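# Tilt the crate and slide the card sheet beneath it

## Task

Get the flat card sheet under the plastic crate so that clearly more than half of the sheet lies beneath it. The sheet is what moves. The crate must stay roughly in its original spot and heading throughout, and the crate and sheet may shift together only very slightly. Any contents of the crate must still be inside at the finish. Raise one side of the crate a little so the sheet slides in without resistance; shoving a large part of the sheet under by force is a failure. The crate must never leave the table entirely, and while tilted it must not contact any other object on the table. Still propping the crate up at the end is a failure, so release it and move the grippers away. The result only counts if it stays in place without the robot holding anything.

## Robot and tools

Robot: two arms, left_arm and right_arm, mounted facing each other across a table. Each has a parallel gripper. Nothing may be dropped, knocked over the edge, or hit hard, and the arms must not collide or press on each other (each arm's mount counts as part of that arm).

World frame: origin at table centre, table surface at z = +0.020 m, +z up. left_arm's base is on the +y side, right_arm's on the -y side. The names do not indicate sides of any picture. Result lines give each gripper's end_effector_position (metres) and end_effector_quat_wxyz in this frame, plus linear (m/s) and angular (rad/s) velocities. Reported hand positions can be slightly wrong, more so at long reach.

Gripper frame: fingers extend along the gripper's +x, and close and open along its y. The reported position sits between the finger pads, about 3 to 4 cm back from the tips.

Row layout (shared by execute_actions and move): 14 numbers, each between -1 and 1. First seven for left_arm: dx, dy, dz, rx, ry, rz, opening; then the same seven for right_arm. Both arms must always be included. dx..rz are an offset in the gripper's own axes, not world axes, taken from the gripper's measured pose at the start of the action; 1.0 equals 0.6 m of travel or 180 degrees. rx, ry, rz form a single rotation vector. Opening is absolute, not an offset: +1 is fully open (0.088 m), empty fingers close at about -0.80, and values down to -1 add nothing further. Closing fully from open needs about 0.5 s.

execute_actions(actions): a list of actions; each action is up to 15 rows, one per 1/30 s control step, and if fewer rows are given the last one is held until 15 steps pass. Every row in an action is an offset from that action's starting pose, not from the preceding row. For the first action of a call, the starting pose is the last one reported in this scene. An empty list only returns state and images. Results may list end_effector_position at certain steps; HELD next to an arm means part of its command was withheld on that step.

move(target, speed, blocking): target is one 14-number row; its offsets are measured from the pose in the scene's latest result showing one. Each gripper travels in a straight line toward its target, and all paths finish together, lasting 0.5 to 10 s (cut off at 10 s). speed is the top path speed in m/s, 0.002 to 0.5, default 0.25; rotation is capped at twice that in rad/s. Openings are sent when the move starts. Paths ignore obstacles and the other arm; grippers may lag, drift, or overshoot speed, especially with a nearly straight arm. Faster contact hits harder, and aiming further beyond a contact presses harder. The result adds a move: line with the ending (done, off_target, moving, held, fault) and limits (paced = the pose sent was clipped; held = a check blocked some steps, after which the arm may jump ahead quickly), and each gripper's remaining distance to target. If only one arm is named, the other finished. With blocking=false the result comes after 0.5 s while motion continues; check with wait(0), and use wait or stop before sending new rows or moves.

wait(seconds): 0 to 10 s, arms keep their last command; returns early if a running move finishes. stop(): brakes a running move (needs some room, more at speed); fingers keep moving. zoom_image(camera, region): camera is cam_high, cam_low, cam_left_wrist or cam_right_wrist; region is [x0, y0, x1, y1] in image pixels from the top-left, at most 504 by 504. Images are 504x504. finished_scene(scene): ends the current scene, given by its number; irreversible, and the goal must already hold stably.

Control behaviour: each step the commanded pose is limited to within 70 mm and 16 degrees of the measured pose, then solved by damped inverse kinematics favouring position over orientation. Far targets need several actions; afterwards an arm goes no further than its last clipped pose. Hand target lines show where each arm is currently heading. Joint friction can leave the gripper short or tilted, and tiny commands may do nothing, so verify the pose after each motion and correct tilt. For an arm that should stay put, send the offset back to its desired pose in the first call of a reply and zeros afterward, always with its intended opening.

Gripping: grip_measured uses the same scale as opening; command a value clearly below it to hold, lower means tighter. Readings may be off by about 1 mm per gripper. Finger force is about 34 N per pad; fast closing can squeeze harder.

Faults: a pose unreachable line means the clearance check changed or blocked that arm's command. If contact torque reaches a joint limit (N m: waist 18.2, shoulder 22.5, elbow 22.4, wrist pitch 5.92, wrist yaw 5.9, wrist roll 5.54; held weight included), the arm halts for 10 s and the rest of the call is skipped. Holding loads heats motors: MOTOR HOT from 50 °C, and at 95 °C an OVER-TEMPERATURE FAULT holds the arm; if it fails to cool it goes limp. A loose object may occasionally get a brief push. Joint ranges (rad): waist -3.054 to 3.054, shoulder 0 to 3.142, elbow 0 to 2.356, wrist pitch and wrist yaw -1.571 to 1.571, wrist roll -3.142 to 3.142.

Approach: lift one edge of the crate slightly (one side stays on the table), keep it clear of other objects, slide the card in with the other gripper, lower the crate, open and withdraw both grippers. Camera calibration (intrinsics K, distortion D, T_world_to_cam) is supplied and may be slightly off.

Each tool is called as name(argument=value, ...), one argument or row to a line, values as JSON.

## Session

execute_actions(
  actions=[],
)

Scene clock: 0.00 s.
left_arm: end_effector_position=(+0.2500, +0.4974, +0.1989) grip_measured=+0.825 end_effector_quat_wxyz=(+0.808, -0.382, +0.218, -0.392) end_effector_velocity=(-0.000, -0.000, -0.001) end_effector_angular_velocity=(-0.015, +0.025, +0.006) | right_arm: end_effector_position=(-0.2462, -0.3247, +0.2664) grip_measured=+0.848 end_effector_quat_wxyz=(+0.236, -0.455, -0.018, +0.858) end_effector_velocity=(+0.003, -0.001, -0.003) end_effector_angular_velocity=(-0.014, -0.005, -0.004)
Joint positions: left_arm=[ 1.545  1.649  0.106  1.338  1.308 -0.711  0.079] | right_arm=[ 0.911  1.621  1.119 -0.395  0.15  -0.212  0.081]
Joint velocities: left_arm=[-0.002 -0.002 -0.002 -0.007 -0.007 -0.022  0.   ] | right_arm=[-0.002 -0.002 -0.007 -0.007 -0.007  0.007  0.   ]
Heat: left arm: hottest waist 20 °C (+0.0 °C/min); right arm: hottest wrist pitch 21 °C (+0.0 °C/min).
Hand target (left_arm): +0.250, +0.497, +0.199; +0.808, -0.382, +0.218, -0.392
Hand target (right_arm): -0.246, -0.325, +0.266; +0.236, -0.455, -0.018, +0.858

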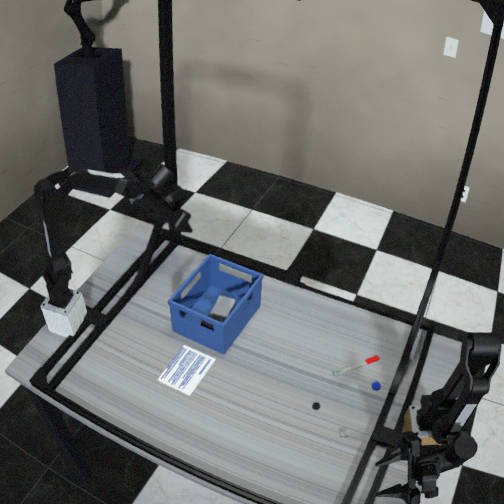

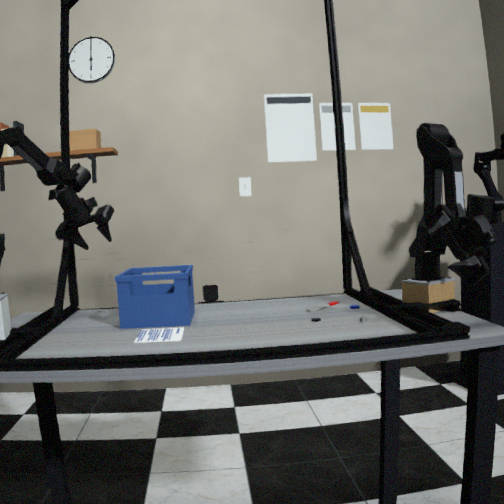

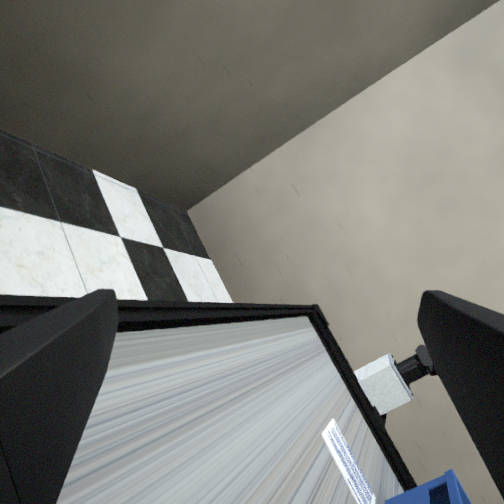

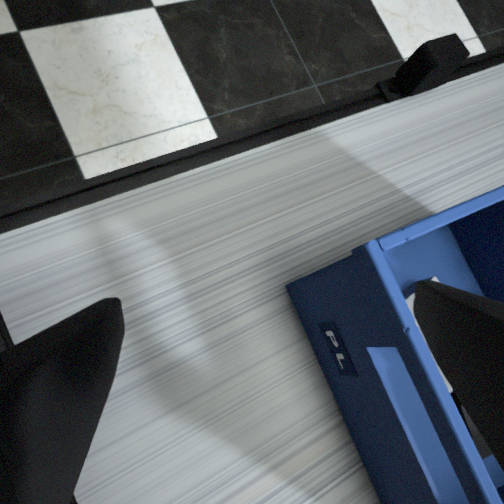

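zoom_image(
  camera="cam_high",
  region=[130, 240, 300, 410],
)

zoom_image(
  camera="cam_low",
  region=[90, 240, 240, 360],
)

Region (130, 240, 300, 410) of cam_high's 504x504 image, scaled by 2.965, with more detail than that image has.

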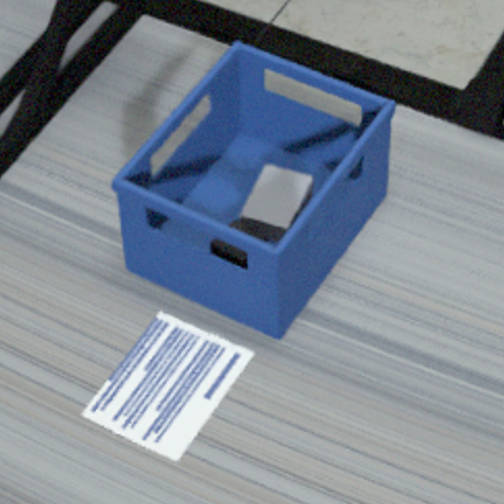

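Region (90, 240, 240, 360) of cam_low's 504x504 image, scaled by 3.360, with more detail than that image has; it fills the top 403 rows of this view, and the rest is white.

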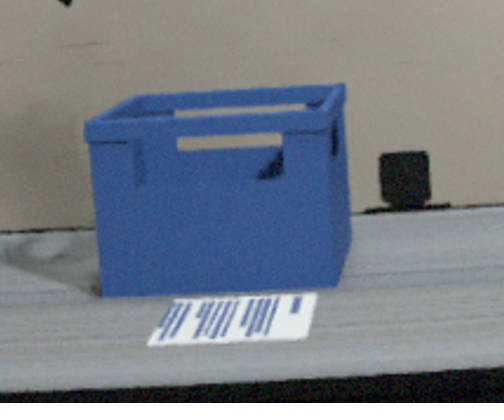

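move(
  target=[0.469,-0.309,-0.438,0.368,0.376,-0.03,-1,-0.07,-0.40,-0.279,0.379,0.227,-0.052,0.5],
)

Scene clock: 25.80 s.
left_arm: end_effector_position=(+0.1589, +0.0823, +0.1764) grip_measured=-0.807 end_effector_quat_wxyz=(+0.616, +0.344, +0.351, -0.615) end_effector_velocity=(+0.003, +0.004, -0.000) end_effector_angular_velocity=(+0.037, -0.010, +0.007) | right_arm: end_effector_position=(-0.0004, -0.1621, +0.2656) grip_measured=+0.500 end_effector_quat_wxyz=(+0.504, -0.499, +0.491, +0.506) end_effector_velocity=(-0.000, +0.001, +0.002) end_effector_angular_velocity=(+0.000, +0.008, +0.005)
Joint positions: left_arm=[-0.022  2.076  1.567 -0.553  0.201  0.328  0.   ] | right_arm=[ 0.112  2.022  1.817 -1.347  0.012  0.271  0.063]
Joint velocities: left_arm=[ 0.002  0.007  0.027 -0.051 -0.022  0.007  0.   ] | right_arm=[-0.002  0.002  0.012 -0.007 -0.007 -0.007 -0.   ]
Heat: left arm: hottest wrist pitch 22 °C (+4.7 °C/min); right arm: hottest elbow 24 °C (+7.0 °C/min).
Hand target (left_arm): +0.160, +0.079, +0.174; +0.614, +0.348, +0.351, -0.616
Hand target (right_arm): -0.000, -0.161, +0.259; +0.502, -0.502, +0.497, +0.499
Off the commanded pose (left_arm): 0.008 m, 1 deg.
Off the commanded pose (right_arm): 0.006 m, 1 deg.
move: done
camera_calibration (this result's frames):
cam_left_wrist: T_world_to_cam=[[-0.996822, -0.0313591, 0.0732335, 0.153221], [-0.0426933, 0.986397, -0.15874, -0.0185969], [-0.0672594, -0.161362, -0.984601, 0.276306], [0, 0, 0, 1]] pos_world=[0.170524, 0.067734, 0.257878]
cam_right_wrist: T_world_to_cam=[[0.998451, -0.0090921, 0.0548937, -0.0115788], [-0.0276545, -0.937169, 0.347777, -0.219488], [0.0482827, -0.348757, -0.935969, 0.277353], [0, 0, 0, 1]] pos_world=[-0.00790031, -0.109074, 0.336563]

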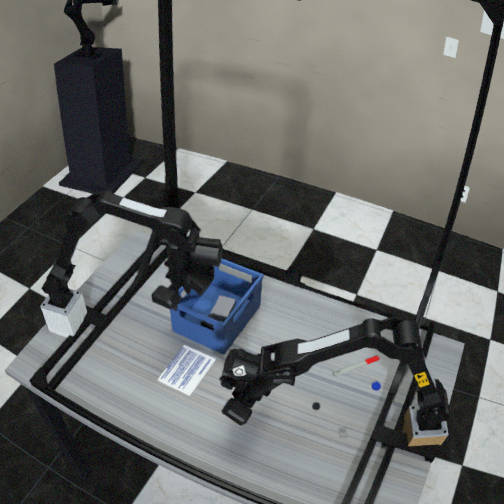

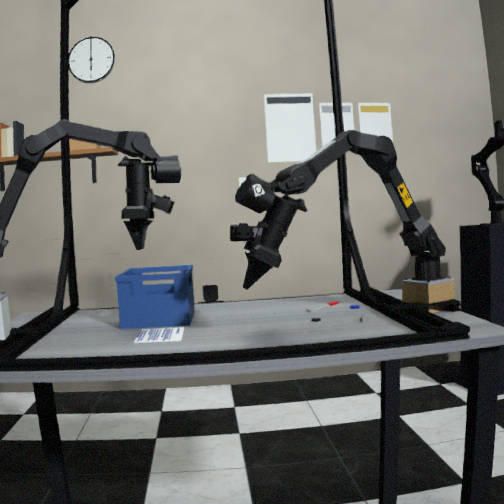

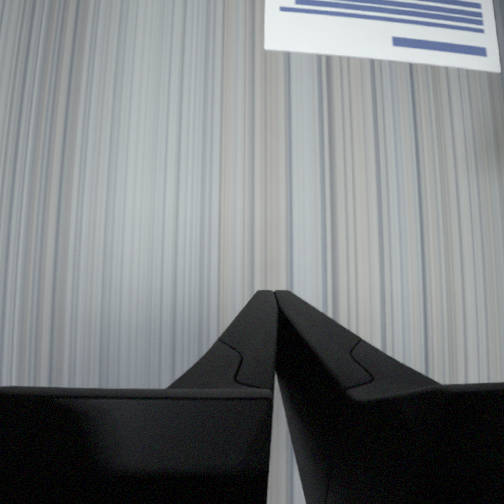

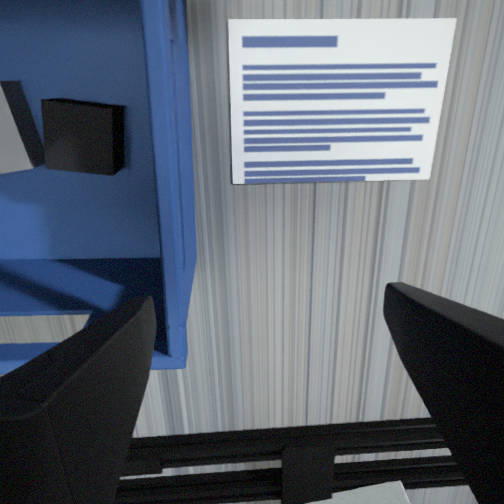

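move(
  target=[0.284,-0.057,0.205,0,0,0,-1,0.125,0.066,0,0,0,0,0.5],
  speed=0.15,
)

Scene clock: 37.47 s.
left_arm: end_effector_position=(+0.1234, -0.1079, +0.1004) grip_measured=-0.807 end_effector_quat_wxyz=(+0.674, +0.267, +0.252, -0.641) end_effector_velocity=(-0.001, +0.003, -0.003) end_effector_angular_velocity=(+0.021, +0.016, +0.018) | right_arm: end_effector_position=(-0.0403, -0.1573, +0.2021) grip_measured=+0.500 end_effector_quat_wxyz=(+0.507, -0.489, +0.486, +0.517) end_effector_velocity=(+0.001, -0.002, +0.000) end_effector_angular_velocity=(-0.009, +0.003, +0.020)
Joint positions: left_arm=[-0.202  2.769  2.341 -0.329  0.1    0.145  0.   ] | right_arm=[ 0.203  2.086  1.658 -1.094  0.012  0.359  0.063]
Joint velocities: left_arm=[-0.002 -0.002 -0.002 -0.022 -0.007 -0.022  0.   ] | right_arm=[-0.002 -0.002 -0.002 -0.007 -0.007 -0.022 -0.   ]
Heat: left arm: hottest shoulder 23 °C (+4.8 °C/min); right arm: hottest shoulder 24 °C (+4.8 °C/min).
Hand target (left_arm): +0.124, -0.109, +0.094; +0.675, +0.266, +0.255, -0.639
Hand target (right_arm): -0.040, -0.161, +0.191; +0.504, -0.499, +0.491, +0.506
Off the commanded pose (left_arm): 0.007 m, 16 deg; orientation clipped at the last step of the last action.
Off the commanded pose (right_arm): 0.012 m, 2 deg.
joint sent to its limit (left arm) — the command would take joint 3 (elbow) past its upper limit, so that joint was sent only as far as its limit.
move: off_target (left_arm, right_arm); limits=paced
camera_calibration (this result's frames):
cam_left_wrist: T_world_to_cam=[[-0.998547, -0.0431248, 0.0323176, 0.120523], [-0.0527507, 0.904852, -0.422445, 0.174419], [-0.0110248, -0.423536, -0.905812, 0.125256], [0, 0, 0, 1]] pos_world=[0.130929, -0.0995756, 0.183245]
cam_right_wrist: T_world_to_cam=[[0.99909, -0.00814253, 0.0418713, 0.0346238], [-0.0211777, -0.946772, 0.321207, -0.189934], [0.0370271, -0.321801, -0.946083, 0.227325], [0, 0, 0, 1]] pos_world=[-0.0470318, -0.106389, 0.274627]

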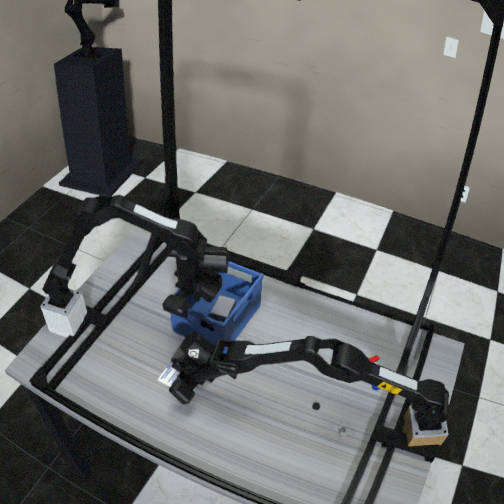

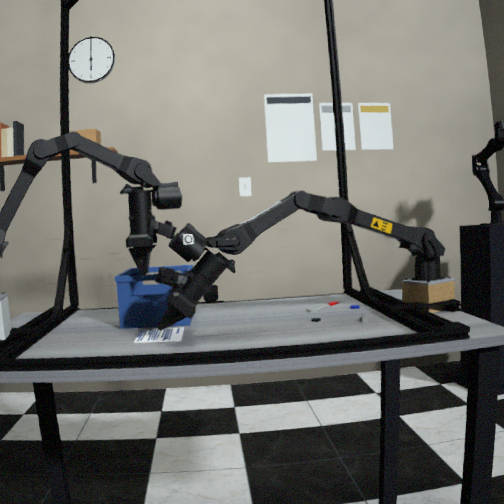

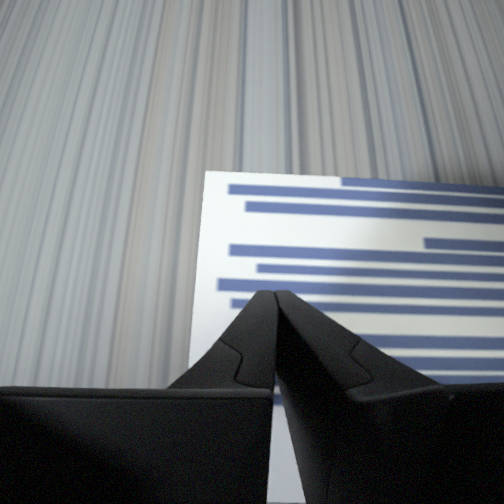

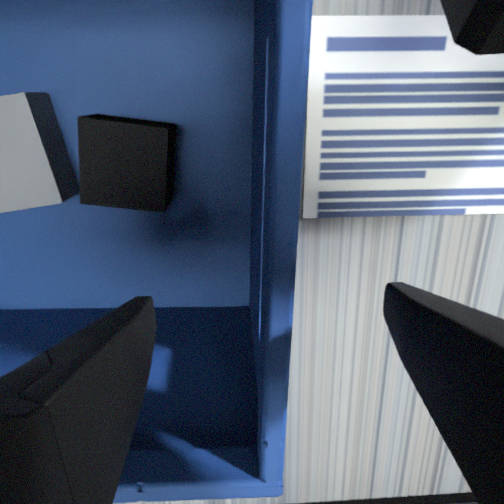

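move(
  target=[0,0.02,0,0,0,-0.17,-1,0.085,-0.008,0,0,0,0,0.5],
  speed=0.08,
)

zoom_image(
  camera="cam_low",
  region=[90, 220, 260, 360],
)

Scene clock: 45.47 s.
left_arm: end_effector_position=(+0.1340, -0.1057, +0.1081) grip_measured=-0.807 end_effector_quat_wxyz=(+0.557, +0.139, +0.251, -0.780) end_effector_velocity=(-0.003, -0.000, -0.001) end_effector_angular_velocity=(+0.004, +0.021, +0.003) | right_arm: end_effector_position=(-0.0389, -0.1508, +0.1630) grip_measured=+0.500 end_effector_quat_wxyz=(+0.513, -0.478, +0.482, +0.526) end_effector_velocity=(-0.001, -0.003, +0.000) end_effector_angular_velocity=(-0.009, +0.004, +0.010)
Joint positions: left_arm=[-0.077  2.821  2.342 -0.177  0.624  0.147  0.   ] | right_arm=[ 0.194  2.121  1.55  -0.92   0.012  0.353  0.063]
Joint velocities: left_arm=[-0.002  0.002 -0.002  0.007  0.007 -0.022  0.   ] | right_arm=[ 0.002 -0.002 -0.002 -0.007 -0.007 -0.007 -0.   ]
Heat: left arm: hottest shoulder 25 °C (+6.6 °C/min); right arm: hottest shoulder 25 °C (+5.3 °C/min).
Hand target (left_arm): +0.135, -0.106, +0.101; -0.556, -0.136, -0.255, +0.779
Hand target (right_arm): -0.036, -0.155, +0.151; +0.507, -0.489, +0.486, +0.517
Off the commanded pose (left_arm): 0.008 m, 13 deg.
Off the commanded pose (right_arm): 0.013 m, 2 deg.
joint sent to its limit (left arm) — the command would take joint 3 (elbow) past its upper limit, so that joint was sent only as far as its limit.
move: off_target (left_arm, right_arm)
camera_calibration (this result's frames):
cam_left_wrist: T_world_to_cam=[[-0.917542, 0.257388, 0.303097, 0.122534], [0.0358651, 0.812705, -0.581571, 0.171799], [-0.396018, -0.522745, -0.754922, 0.15802], [0, 0, 0, 1]] pos_world=[0.168847, -0.0885564, 0.182066]
cam_right_wrist: T_world_to_cam=[[0.999465, -0.0115165, 0.030615, 0.0362751], [-0.0199963, -0.955827, 0.29325, -0.168011], [0.0258855, -0.293705, -0.955546, 0.197749], [0, 0, 0, 1]] pos_world=[-0.0447341, -0.102092, 0.237116]

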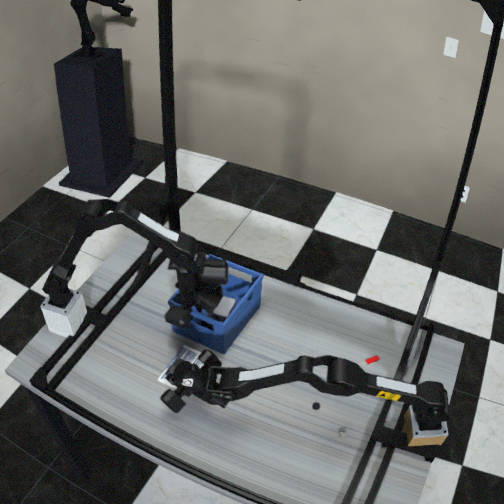

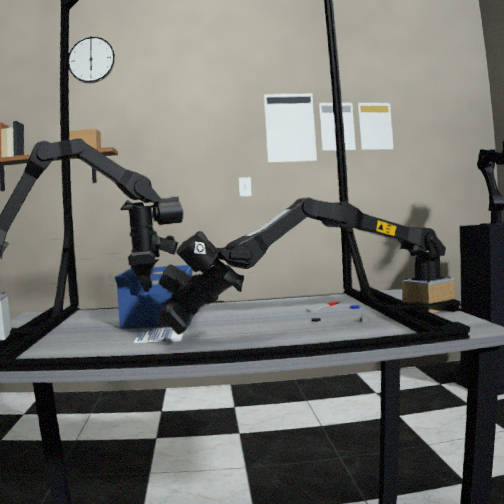

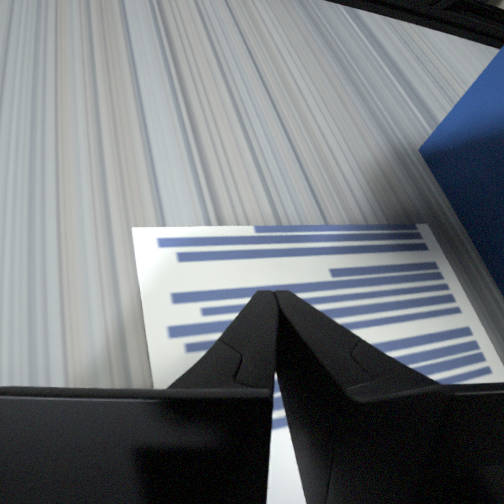

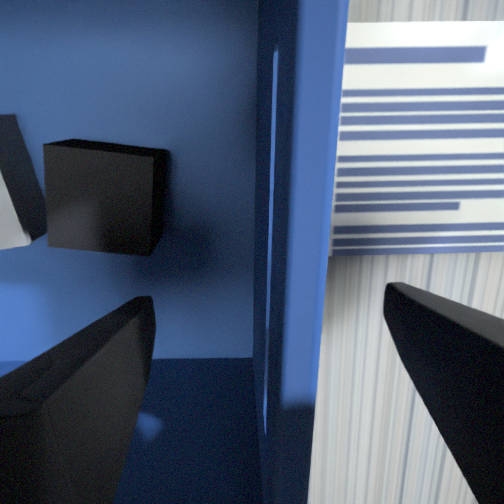

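Region (90, 220, 260, 360) of cam_low's 504x504 image, scaled by 2.965, with more detail than that image has; it fills the top 415 rows of this view, and the rest is white.

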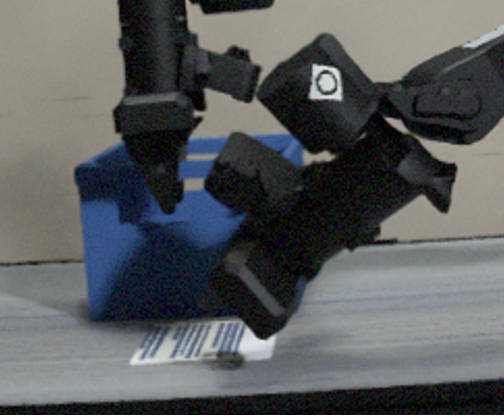

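move(
  target=[0,0.03,0,0.10,0,0,-1,0.02,-0.02,-0.006,0,0,0,0.0],
  speed=0.08,
)

Scene clock: 52.27 s.
left_arm: end_effector_position=(+0.1483, -0.1089, +0.1121) grip_measured=-0.807 end_effector_quat_wxyz=(+0.546, +0.211, +0.113, -0.803) end_effector_velocity=(-0.004, -0.000, -0.001) end_effector_angular_velocity=(+0.006, -0.007, -0.005) | right_arm: end_effector_position=(-0.0290, -0.1512, +0.1509) grip_measured=+0.000 end_effector_quat_wxyz=(+0.514, -0.477, +0.481, +0.526) end_effector_velocity=(+0.000, -0.002, +0.000) end_effector_angular_velocity=(-0.014, +0.016, +0.016)
Joint positions: left_arm=[-0.06   2.829  2.343 -0.118  0.62   0.437  0.   ] | right_arm=[ 0.172  2.121  1.499 -0.865  0.011  0.333  0.039]
Joint velocities: left_arm=[-0.007 -0.002 -0.002 -0.007 -0.007  0.007  0.   ] | right_arm=[-0.007 -0.002 -0.002 -0.007 -0.022 -0.022 -0.   ]
Heat: left arm: hottest shoulder 27 °C (+8.0 °C/min); right arm: hottest shoulder 27 °C (+6.9 °C/min).
Hand target (left_arm): +0.150, -0.109, +0.104; -0.546, -0.214, -0.113, +0.802
Hand target (right_arm): -0.027, -0.153, +0.151; +0.513, -0.478, +0.482, +0.526
Off the commanded pose (left_arm): 0.009 m, 3 deg.
Off the commanded pose (right_arm): 0.003 m, 0 deg.
joint sent to its limit (left arm) — the command would take joint 3 (elbow) past its upper limit, so that joint was sent only as far as its limit.
move: off_target (left_arm)
camera_calibration (this result's frames):
cam_left_wrist: T_world_to_cam=[[-0.920552, 0.390117, 0.0198133, 0.181991], [0.284827, 0.705082, -0.64941, 0.135175], [-0.267316, -0.592172, -0.76018, 0.139003], [0, 0, 0, 1]] pos_world=[0.166188, -0.0839934, 0.189845]
cam_right_wrist: T_world_to_cam=[[0.999424, -0.014316, 0.0307612, 0.0262412], [-0.0226387, -0.956667, 0.290302, -0.164386], [0.0252723, -0.290831, -0.956441, 0.186388], [0, 0, 0, 1]] pos_world=[-0.034658, -0.10268, 0.225184]

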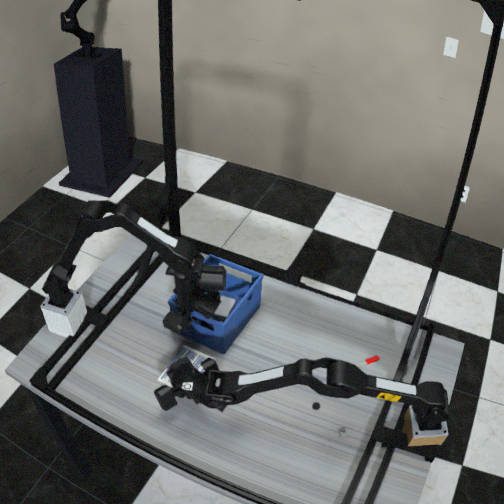

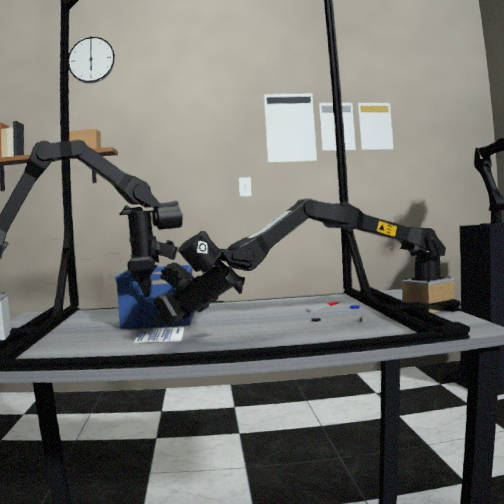

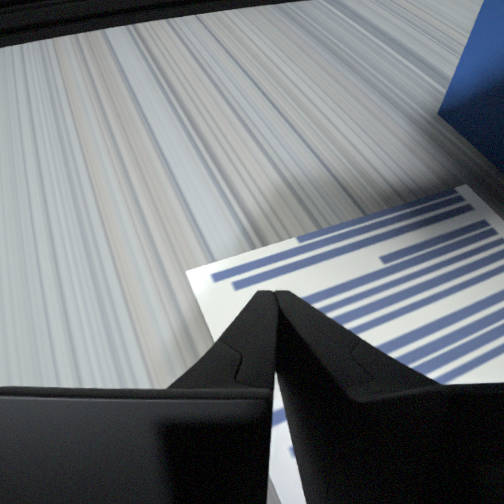

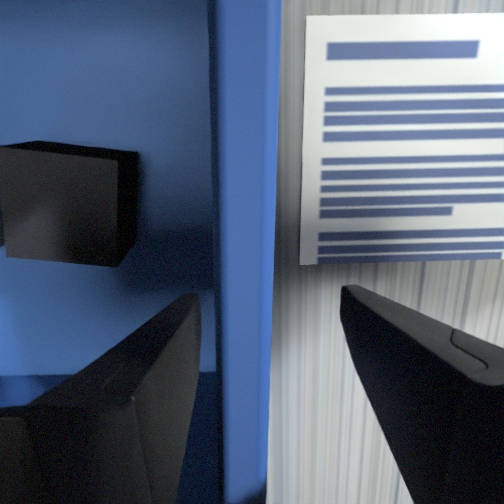

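move(
  target=[0.036,-0.019,-0.055,0,0,0,-1,0,0.009,0,0,0,0,-0.2],
  speed=0.05,
)

move(
  target=[0,0,0,0,0,0,-1,0,0,0,0,0,0,-0.9],
)

move(
  target=[0,0,0,0,0,0,-1,-0.035,0.017,0,0,0,-0.028,-0.9],
  speed=0.03,
)

zoom_image(
  camera="cam_low",
  region=[90, 220, 260, 360],
)

Scene clock: 60.97 s.
left_arm: end_effector_position=(+0.1401, -0.1114, +0.0886) grip_measured=-0.807 end_effector_quat_wxyz=(+0.548, +0.209, +0.099, -0.804) end_effector_velocity=(-0.001, -0.000, +0.002) end_effector_angular_velocity=(+0.001, -0.009, +0.000) | right_arm: end_effector_position=(-0.0331, -0.1519, +0.1521) grip_measured=-0.200 end_effector_quat_wxyz=(+0.513, -0.476, +0.481, +0.528) end_effector_velocity=(+0.003, -0.001, +0.000) end_effector_angular_velocity=(-0.010, +0.005, -0.014)
Joint positions: left_arm=[-0.074  2.861  2.292 -0.003  0.608  0.431  0.   ] | right_arm=[ 0.182  2.12   1.502 -0.867  0.011  0.34   0.029]
Joint velocities: left_arm=[-0.002 -0.007 -0.002 -0.007 -0.007  0.007  0.   ] | right_arm=[-0.007 -0.002 -0.002 -0.007 -0.007  0.007 -0.   ]
Heat: left arm: hottest shoulder 29 °C (+9.0 °C/min); right arm: hottest shoulder 29 °C (+8.0 °C/min).
Hand target (left_arm): +0.138, -0.108, +0.073; -0.546, -0.211, -0.113, +0.803
Hand target (right_arm): -0.034, -0.151, +0.151; +0.514, -0.477, +0.482, +0.526
Off the commanded pose (left_arm): 0.017 m, 2 deg.
Off the commanded pose (right_arm): 0.002 m, 0 deg.
move: off_target (left_arm)
camera_calibration (this result's frames):
cam_left_wrist: T_world_to_cam=[[-0.919706, 0.392603, -0.00192441, 0.177943], [0.294637, 0.686954, -0.664291, 0.121885], [-0.259481, -0.61152, -0.747471, 0.113086], [0, 0, 0, 1]] pos_world=[0.157087, -0.0844362, 0.165839]
cam_right_wrist: T_world_to_cam=[[0.999515, -0.0116557, 0.0288675, 0.0310524], [-0.0194876, -0.957376, 0.288187, -0.165096], [0.024278, -0.28861, -0.957139, 0.187808], [0, 0, 0, 1]] pos_world=[-0.0388142, -0.103494, 0.22644]

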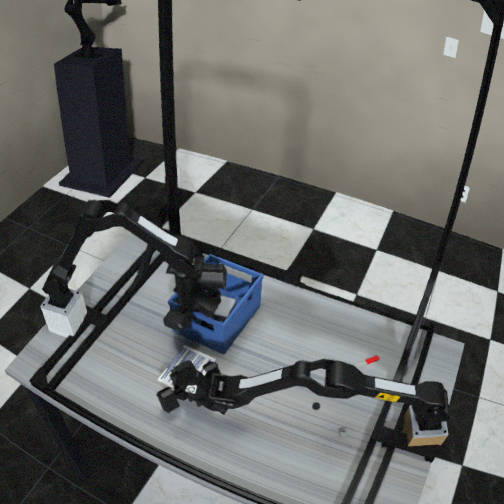

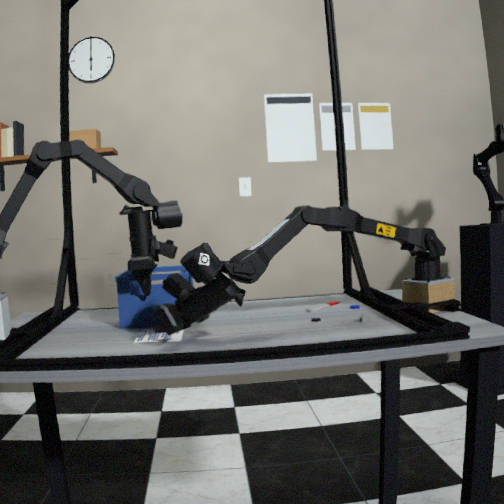

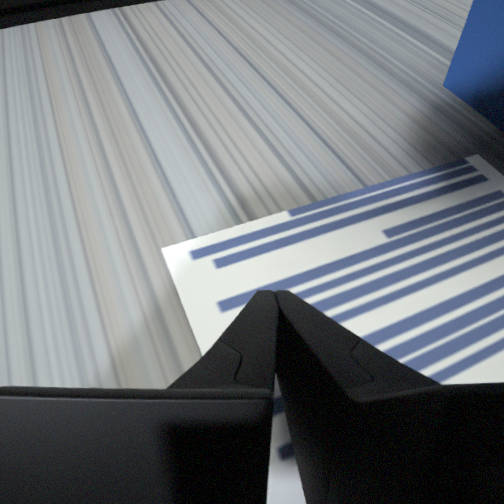

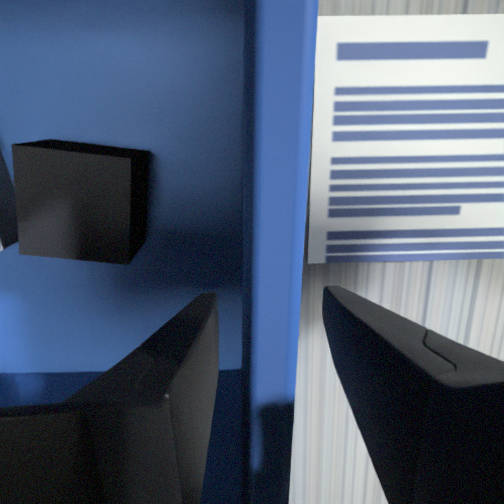

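Scene clock: 61.47 s.
left_arm: end_effector_position=(+0.1401, -0.1114, +0.0886) grip_measured=-0.807 end_effector_quat_wxyz=(+0.548, +0.209, +0.099, -0.804) end_effector_velocity=(-0.004, -0.001, +0.001) end_effector_angular_velocity=(+0.006, +0.003, +0.002) | right_arm: end_effector_position=(-0.0339, -0.1514, +0.1521) grip_measured=-0.733 end_effector_quat_wxyz=(+0.516, -0.475, +0.480, +0.527) end_effector_velocity=(+0.002, +0.002, +0.000) end_effector_angular_velocity=(+0.010, -0.005, +0.004)
Joint positions: left_arm=[-0.074  2.861  2.292 -0.003  0.608  0.431  0.   ] | right_arm=[ 0.184  2.12   1.502 -0.864  0.014  0.347  0.003]
Joint velocities: left_arm=[-0.007 -0.002  0.002 -0.007 -0.007 -0.007  0.   ] | right_arm=[-0.002 -0.002 -0.002  0.007  0.007 -0.007 -0.   ]
Heat: left arm: hottest shoulder 29 °C (+9.1 °C/min); right arm: hottest shoulder 29 °C (+8.1 °C/min).
Hand target (left_arm): +0.140, -0.111, +0.089; -0.548, -0.209, -0.099, +0.804
Hand target (right_arm): -0.033, -0.152, +0.152; +0.513, -0.476, +0.481, +0.528
Off the commanded pose (left_arm): 0.000 m, 0 deg.
Off the commanded pose (right_arm): 0.001 m, 0 deg.
move: done
camera_calibration (this result's frames):
cam_left_wrist: T_world_to_cam=[[-0.919706, 0.392603, -0.00192441, 0.177943], [0.294637, 0.686954, -0.664291, 0.121885], [-0.259481, -0.61152, -0.747471, 0.113086], [0, 0, 0, 1]] pos_world=[0.157087, -0.0844362, 0.165839]
cam_right_wrist: T_world_to_cam=[[0.999407, -0.0162384, 0.0303774, 0.0309044], [-0.0242165, -0.9584, 0.284399, -0.164461], [0.0244955, -0.284966, -0.958225, 0.188736], [0, 0, 0, 1]] pos_world=[-0.0394919, -0.103334, 0.226685]

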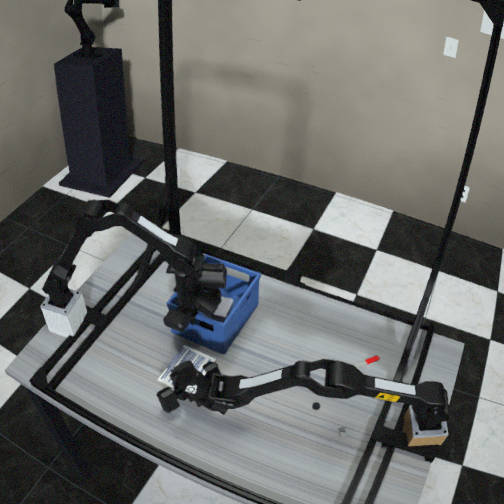

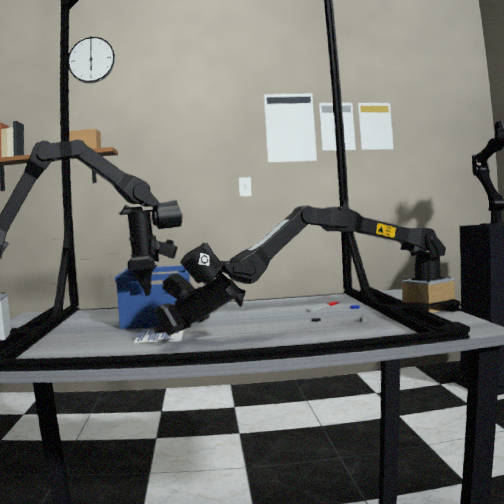

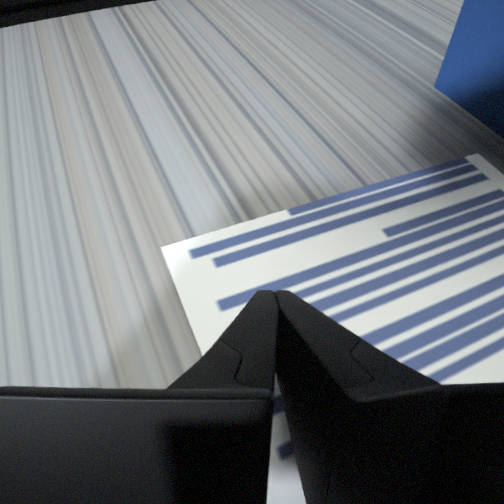

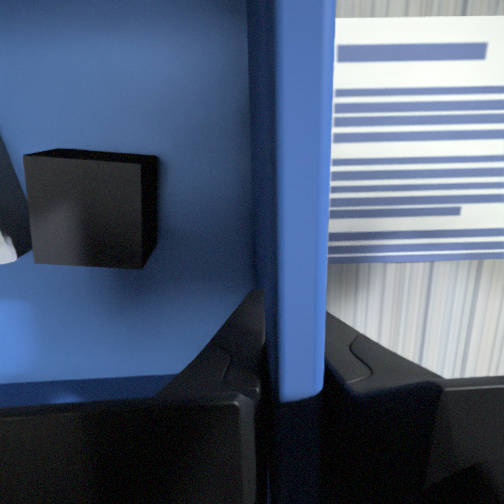

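Scene clock: 63.17 s.
left_arm: end_effector_position=(+0.1401, -0.1114, +0.0886) grip_measured=-0.807 end_effector_quat_wxyz=(+0.548, +0.209, +0.099, -0.804) end_effector_velocity=(-0.000, +0.002, -0.002) end_effector_angular_velocity=(+0.012, +0.014, -0.000) | right_arm: end_effector_position=(-0.0431, -0.1542, +0.1705) grip_measured=-0.733 end_effector_quat_wxyz=(+0.537, -0.492, +0.463, +0.505) end_effector_velocity=(-0.001, -0.002, +0.002) end_effector_angular_velocity=(-0.010, -0.013, +0.029)
Joint positions: left_arm=[-0.074  2.861  2.292 -0.003  0.608  0.431  0.   ] | right_arm=[ 0.235  2.124  1.586 -0.976  0.091  0.405  0.003]
Joint velocities: left_arm=[ 0.002 -0.002 -0.007 -0.007  0.007 -0.007  0.   ] | right_arm=[ 0.007  0.002  0.012 -0.022  0.007 -0.022  0.   ]
Heat: left arm: hottest shoulder 30 °C (+9.1 °C/min); right arm: hottest shoulder 29 °C (+8.1 °C/min).
Hand target (left_arm): +0.140, -0.111, +0.089; -0.548, -0.209, -0.099, +0.804
Hand target (right_arm): -0.044, -0.153, +0.173; +0.538, -0.495, +0.459, +0.504
Off the commanded pose (left_arm): 0.000 m, 0 deg.
Off the commanded pose (right_arm): 0.003 m, 1 deg.
move: done
camera_calibration (this result's frames):
cam_left_wrist: T_world_to_cam=[[-0.919706, 0.392603, -0.00192441, 0.177943], [0.294637, 0.686954, -0.664291, 0.121885], [-0.259481, -0.61152, -0.747471, 0.113086], [0, 0, 0, 1]] pos_world=[0.157087, -0.0844362, 0.165839]
cam_right_wrist: T_world_to_cam=[[0.993714, -0.0283684, 0.108292, 0.0240572], [-0.0580726, -0.95765, 0.282019, -0.173508], [0.0957057, -0.286536, -0.953277, 0.207765], [0, 0, 0, 1]] pos_world=[-0.0538663, -0.105945, 0.244385]

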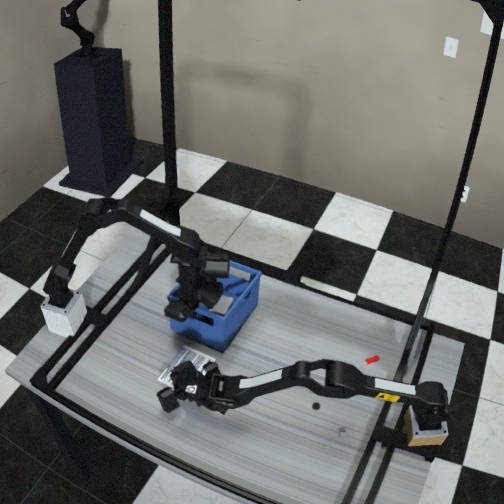

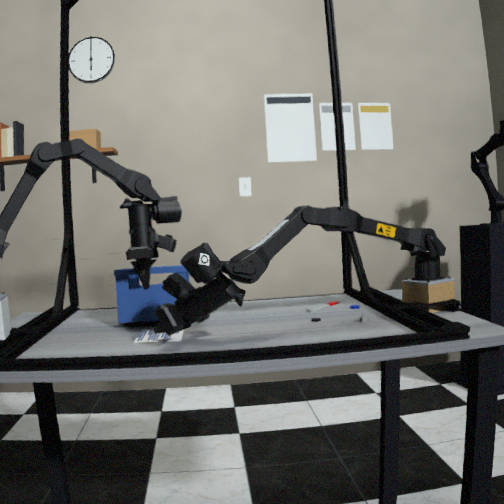

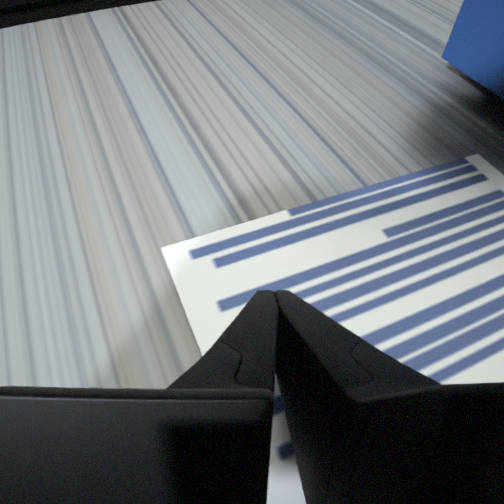

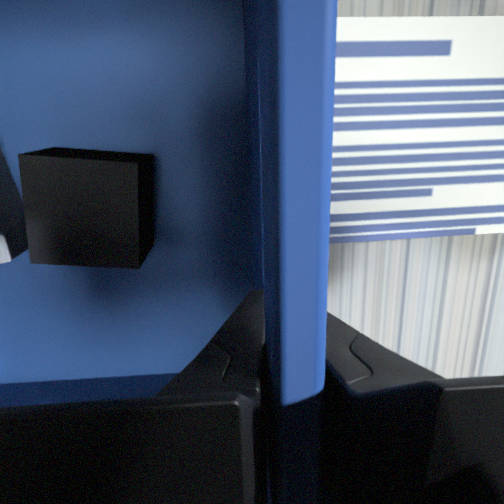

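Region (90, 220, 260, 360) of cam_low's 504x504 image, scaled by 2.965, with more detail than that image has; it fills the top 415 rows of this view, and the rest is white.

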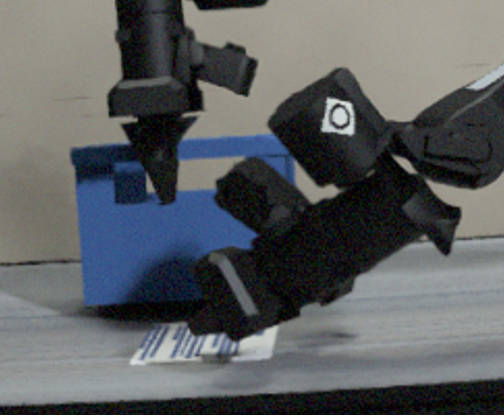

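move(
  target=[0.03,-0.004,-0.06,0.05,0.06,0,-1,0,0,0,0,0,0,-0.9],
  speed=0.04,
)

zoom_image(
  camera="cam_low",
  region=[90, 220, 260, 360],
)

Scene clock: 68.43 s.
left_arm: end_effector_position=(+0.1408, -0.1137, +0.0733) grip_measured=-0.807 end_effector_quat_wxyz=(+0.545, +0.305, +0.055, -0.779) end_effector_velocity=(+0.001, +0.001, -0.005) end_effector_angular_velocity=(+0.017, -0.003, +0.019) | right_arm: end_effector_position=(-0.0428, -0.1542, +0.1703) grip_measured=-0.733 end_effector_quat_wxyz=(+0.537, -0.491, +0.465, +0.504) end_effector_velocity=(+0.003, -0.001, +0.000) end_effector_angular_velocity=(-0.004, -0.010, +0.004)
Joint positions: left_arm=[-0.1    2.885  2.351 -0.113  0.477  0.63   0.   ] | right_arm=[ 0.234  2.125  1.586 -0.977  0.088  0.408  0.003]
Joint velocities: left_arm=[-0.002  0.002 -0.002 -0.007 -0.022 -0.007  0.   ] | right_arm=[-0.002 -0.002 -0.002 -0.007  0.007 -0.007 -0.   ]
Heat: left arm: hottest shoulder 31 °C (+10.1 °C/min); right arm: hottest shoulder 30 °C (+9.1 °C/min).
Hand target (left_arm): +0.140, -0.109, +0.049; -0.540, -0.315, -0.070, +0.777
Hand target (right_arm): -0.043, -0.154, +0.171; +0.537, -0.492, +0.463, +0.505
Off the commanded pose (left_arm): 0.025 m, 5 deg.
Off the commanded pose (right_arm): 0.000 m, 0 deg.
joint sent to its limit (left arm) — the command would take joint 3 (elbow) past its upper limit, so that joint was sent only as far as its limit.
move: off_target (left_arm)
camera_calibration (this result's frames):
cam_left_wrist: T_world_to_cam=[[-0.894123, 0.410475, -0.179034, 0.19082], [0.435959, 0.706447, -0.557559, 0.0876045], [-0.102386, -0.576578, -0.810602, 0.0869004], [0, 0, 0, 1]] pos_world=[0.141322, -0.09011, 0.15345]
cam_right_wrist: T_world_to_cam=[[0.99384, -0.0317893, 0.106167, 0.0236656], [-0.0609481, -0.956877, 0.284028, -0.173793], [0.0925592, -0.288749, -0.95292, 0.20696], [0, 0, 0, 1]] pos_world=[-0.0532683, -0.105786, 0.244066]

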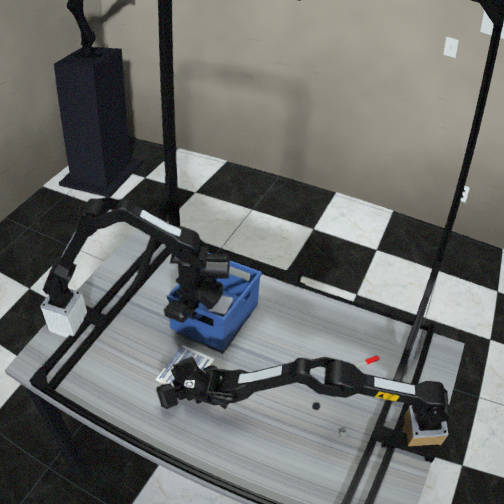

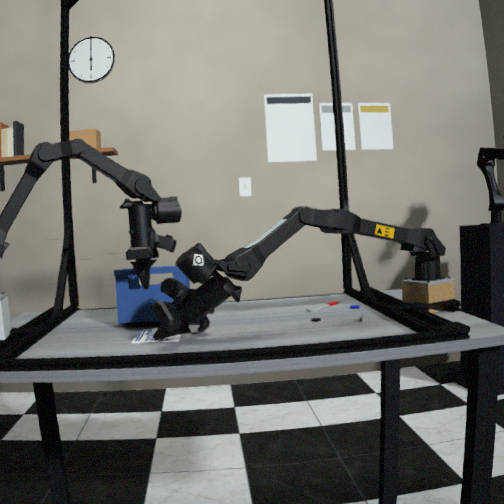

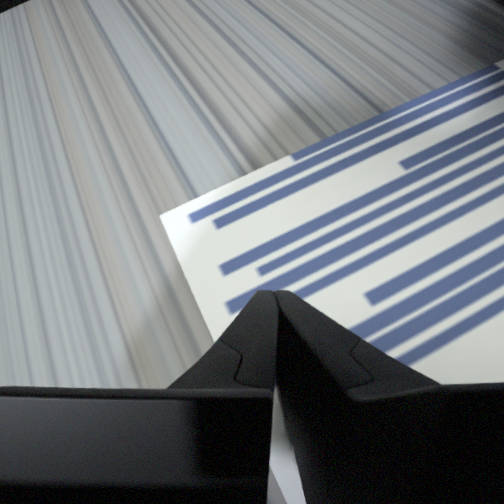

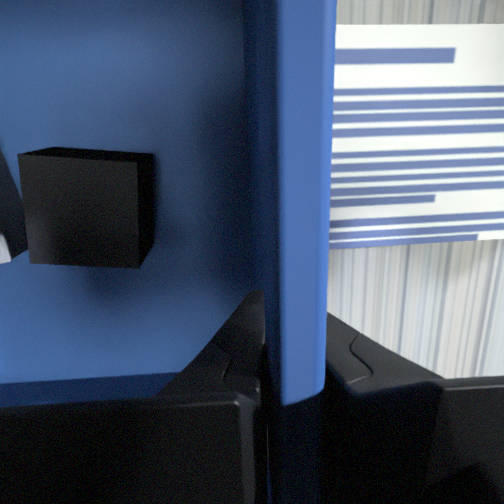

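Region (90, 220, 260, 360) of cam_low's 504x504 image, scaled by 2.965, with more detail than that image has; it fills the top 415 rows of this view, and the rest is white.

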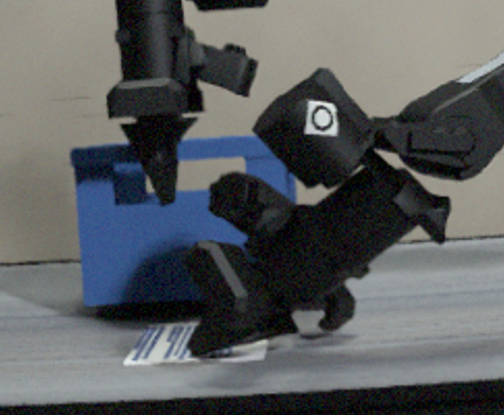

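move(
  target=[0.052,-0.128,0.022,0,0,0,-1,0,0,0,0,0,0,-0.9],
  speed=0.04,
)

zoom_image(
  camera="cam_high",
  region=[130, 240, 300, 410],
)

Scene clock: 74.53 s.
left_arm: end_effector_position=(+0.0709, -0.1221, +0.0690) grip_measured=-0.807 end_effector_quat_wxyz=(+0.556, +0.292, +0.039, -0.777) end_effector_velocity=(-0.001, +0.002, -0.003) end_effector_angular_velocity=(+0.014, +0.005, +0.007) | right_arm: end_effector_position=(-0.0424, -0.1541, +0.1697) grip_measured=-0.733 end_effector_quat_wxyz=(+0.537, -0.491, +0.466, +0.504) end_effector_velocity=(+0.001, -0.002, +0.000) end_effector_angular_velocity=(-0.004, -0.010, +0.009)
Joint positions: left_arm=[-0.224  2.82   2.154  0.104  0.372  0.535  0.   ] | right_arm=[ 0.232  2.126  1.586 -0.976  0.086  0.408  0.003]
Joint velocities: left_arm=[-0.002 -0.002 -0.007 -0.007 -0.007 -0.007  0.   ] | right_arm=[ 0.002 -0.002 -0.002 -0.007  0.007 -0.007 -0.   ]
Heat: left arm: hottest shoulder 32 °C (+11.1 °C/min); right arm: hottest shoulder 31 °C (+9.1 °C/min).
Hand target (left_arm): +0.060, -0.114, +0.049; -0.545, -0.304, -0.055, +0.779
Hand target (right_arm): -0.043, -0.154, +0.170; +0.537, -0.491, +0.465, +0.504
Off the commanded pose (left_arm): 0.025 m, 3 deg.
Off the commanded pose (right_arm): 0.001 m, 0 deg.
move: off_target (left_arm)
camera_calibration (this result's frames):
cam_left_wrist: T_world_to_cam=[[-0.898799, 0.391643, -0.196915, 0.130278], [0.427611, 0.684457, -0.59048, 0.121835], [-0.0964778, -0.614927, -0.78266, 0.0644197], [0, 0, 0, 1]] pos_world=[0.0712107, -0.0947996, 0.148013]
cam_right_wrist: T_world_to_cam=[[0.993972, -0.0333929, 0.104425, 0.0233611], [-0.0621394, -0.956312, 0.285667, -0.173722], [0.0903238, -0.290433, -0.952623, 0.206015], [0, 0, 0, 1]] pos_world=[-0.0526233, -0.105519, 0.243441]

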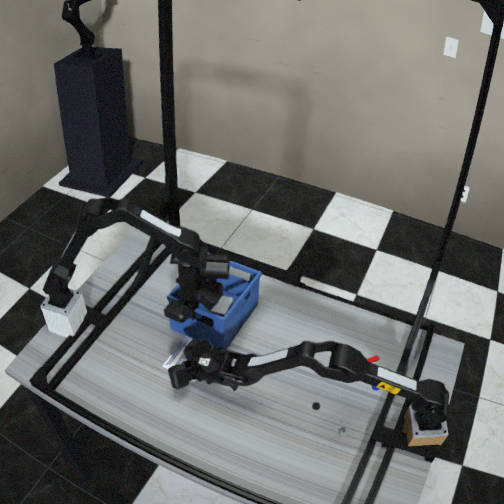

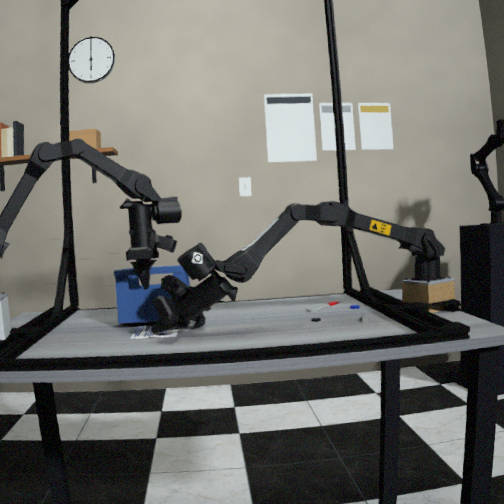

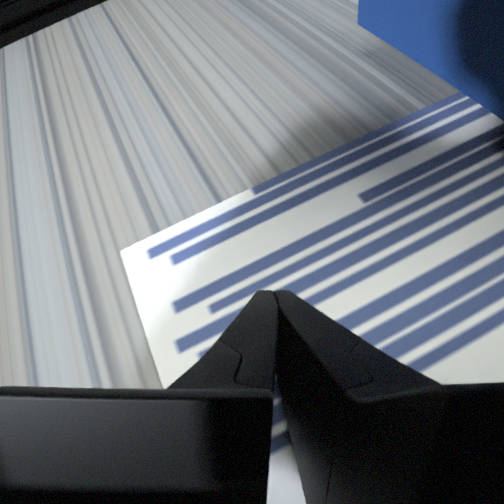

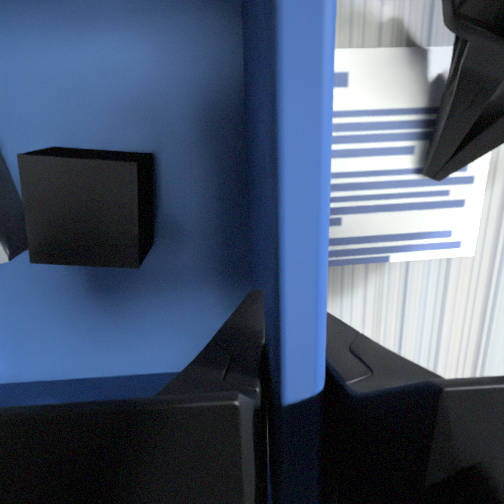

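Region (130, 240, 300, 410) of cam_high's 504x504 image, scaled by 2.965, with more detail than that image has.

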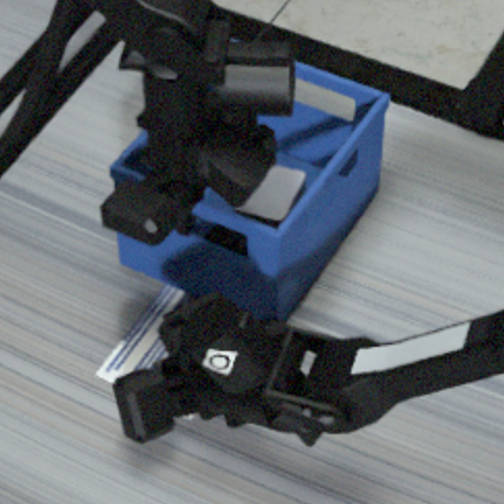

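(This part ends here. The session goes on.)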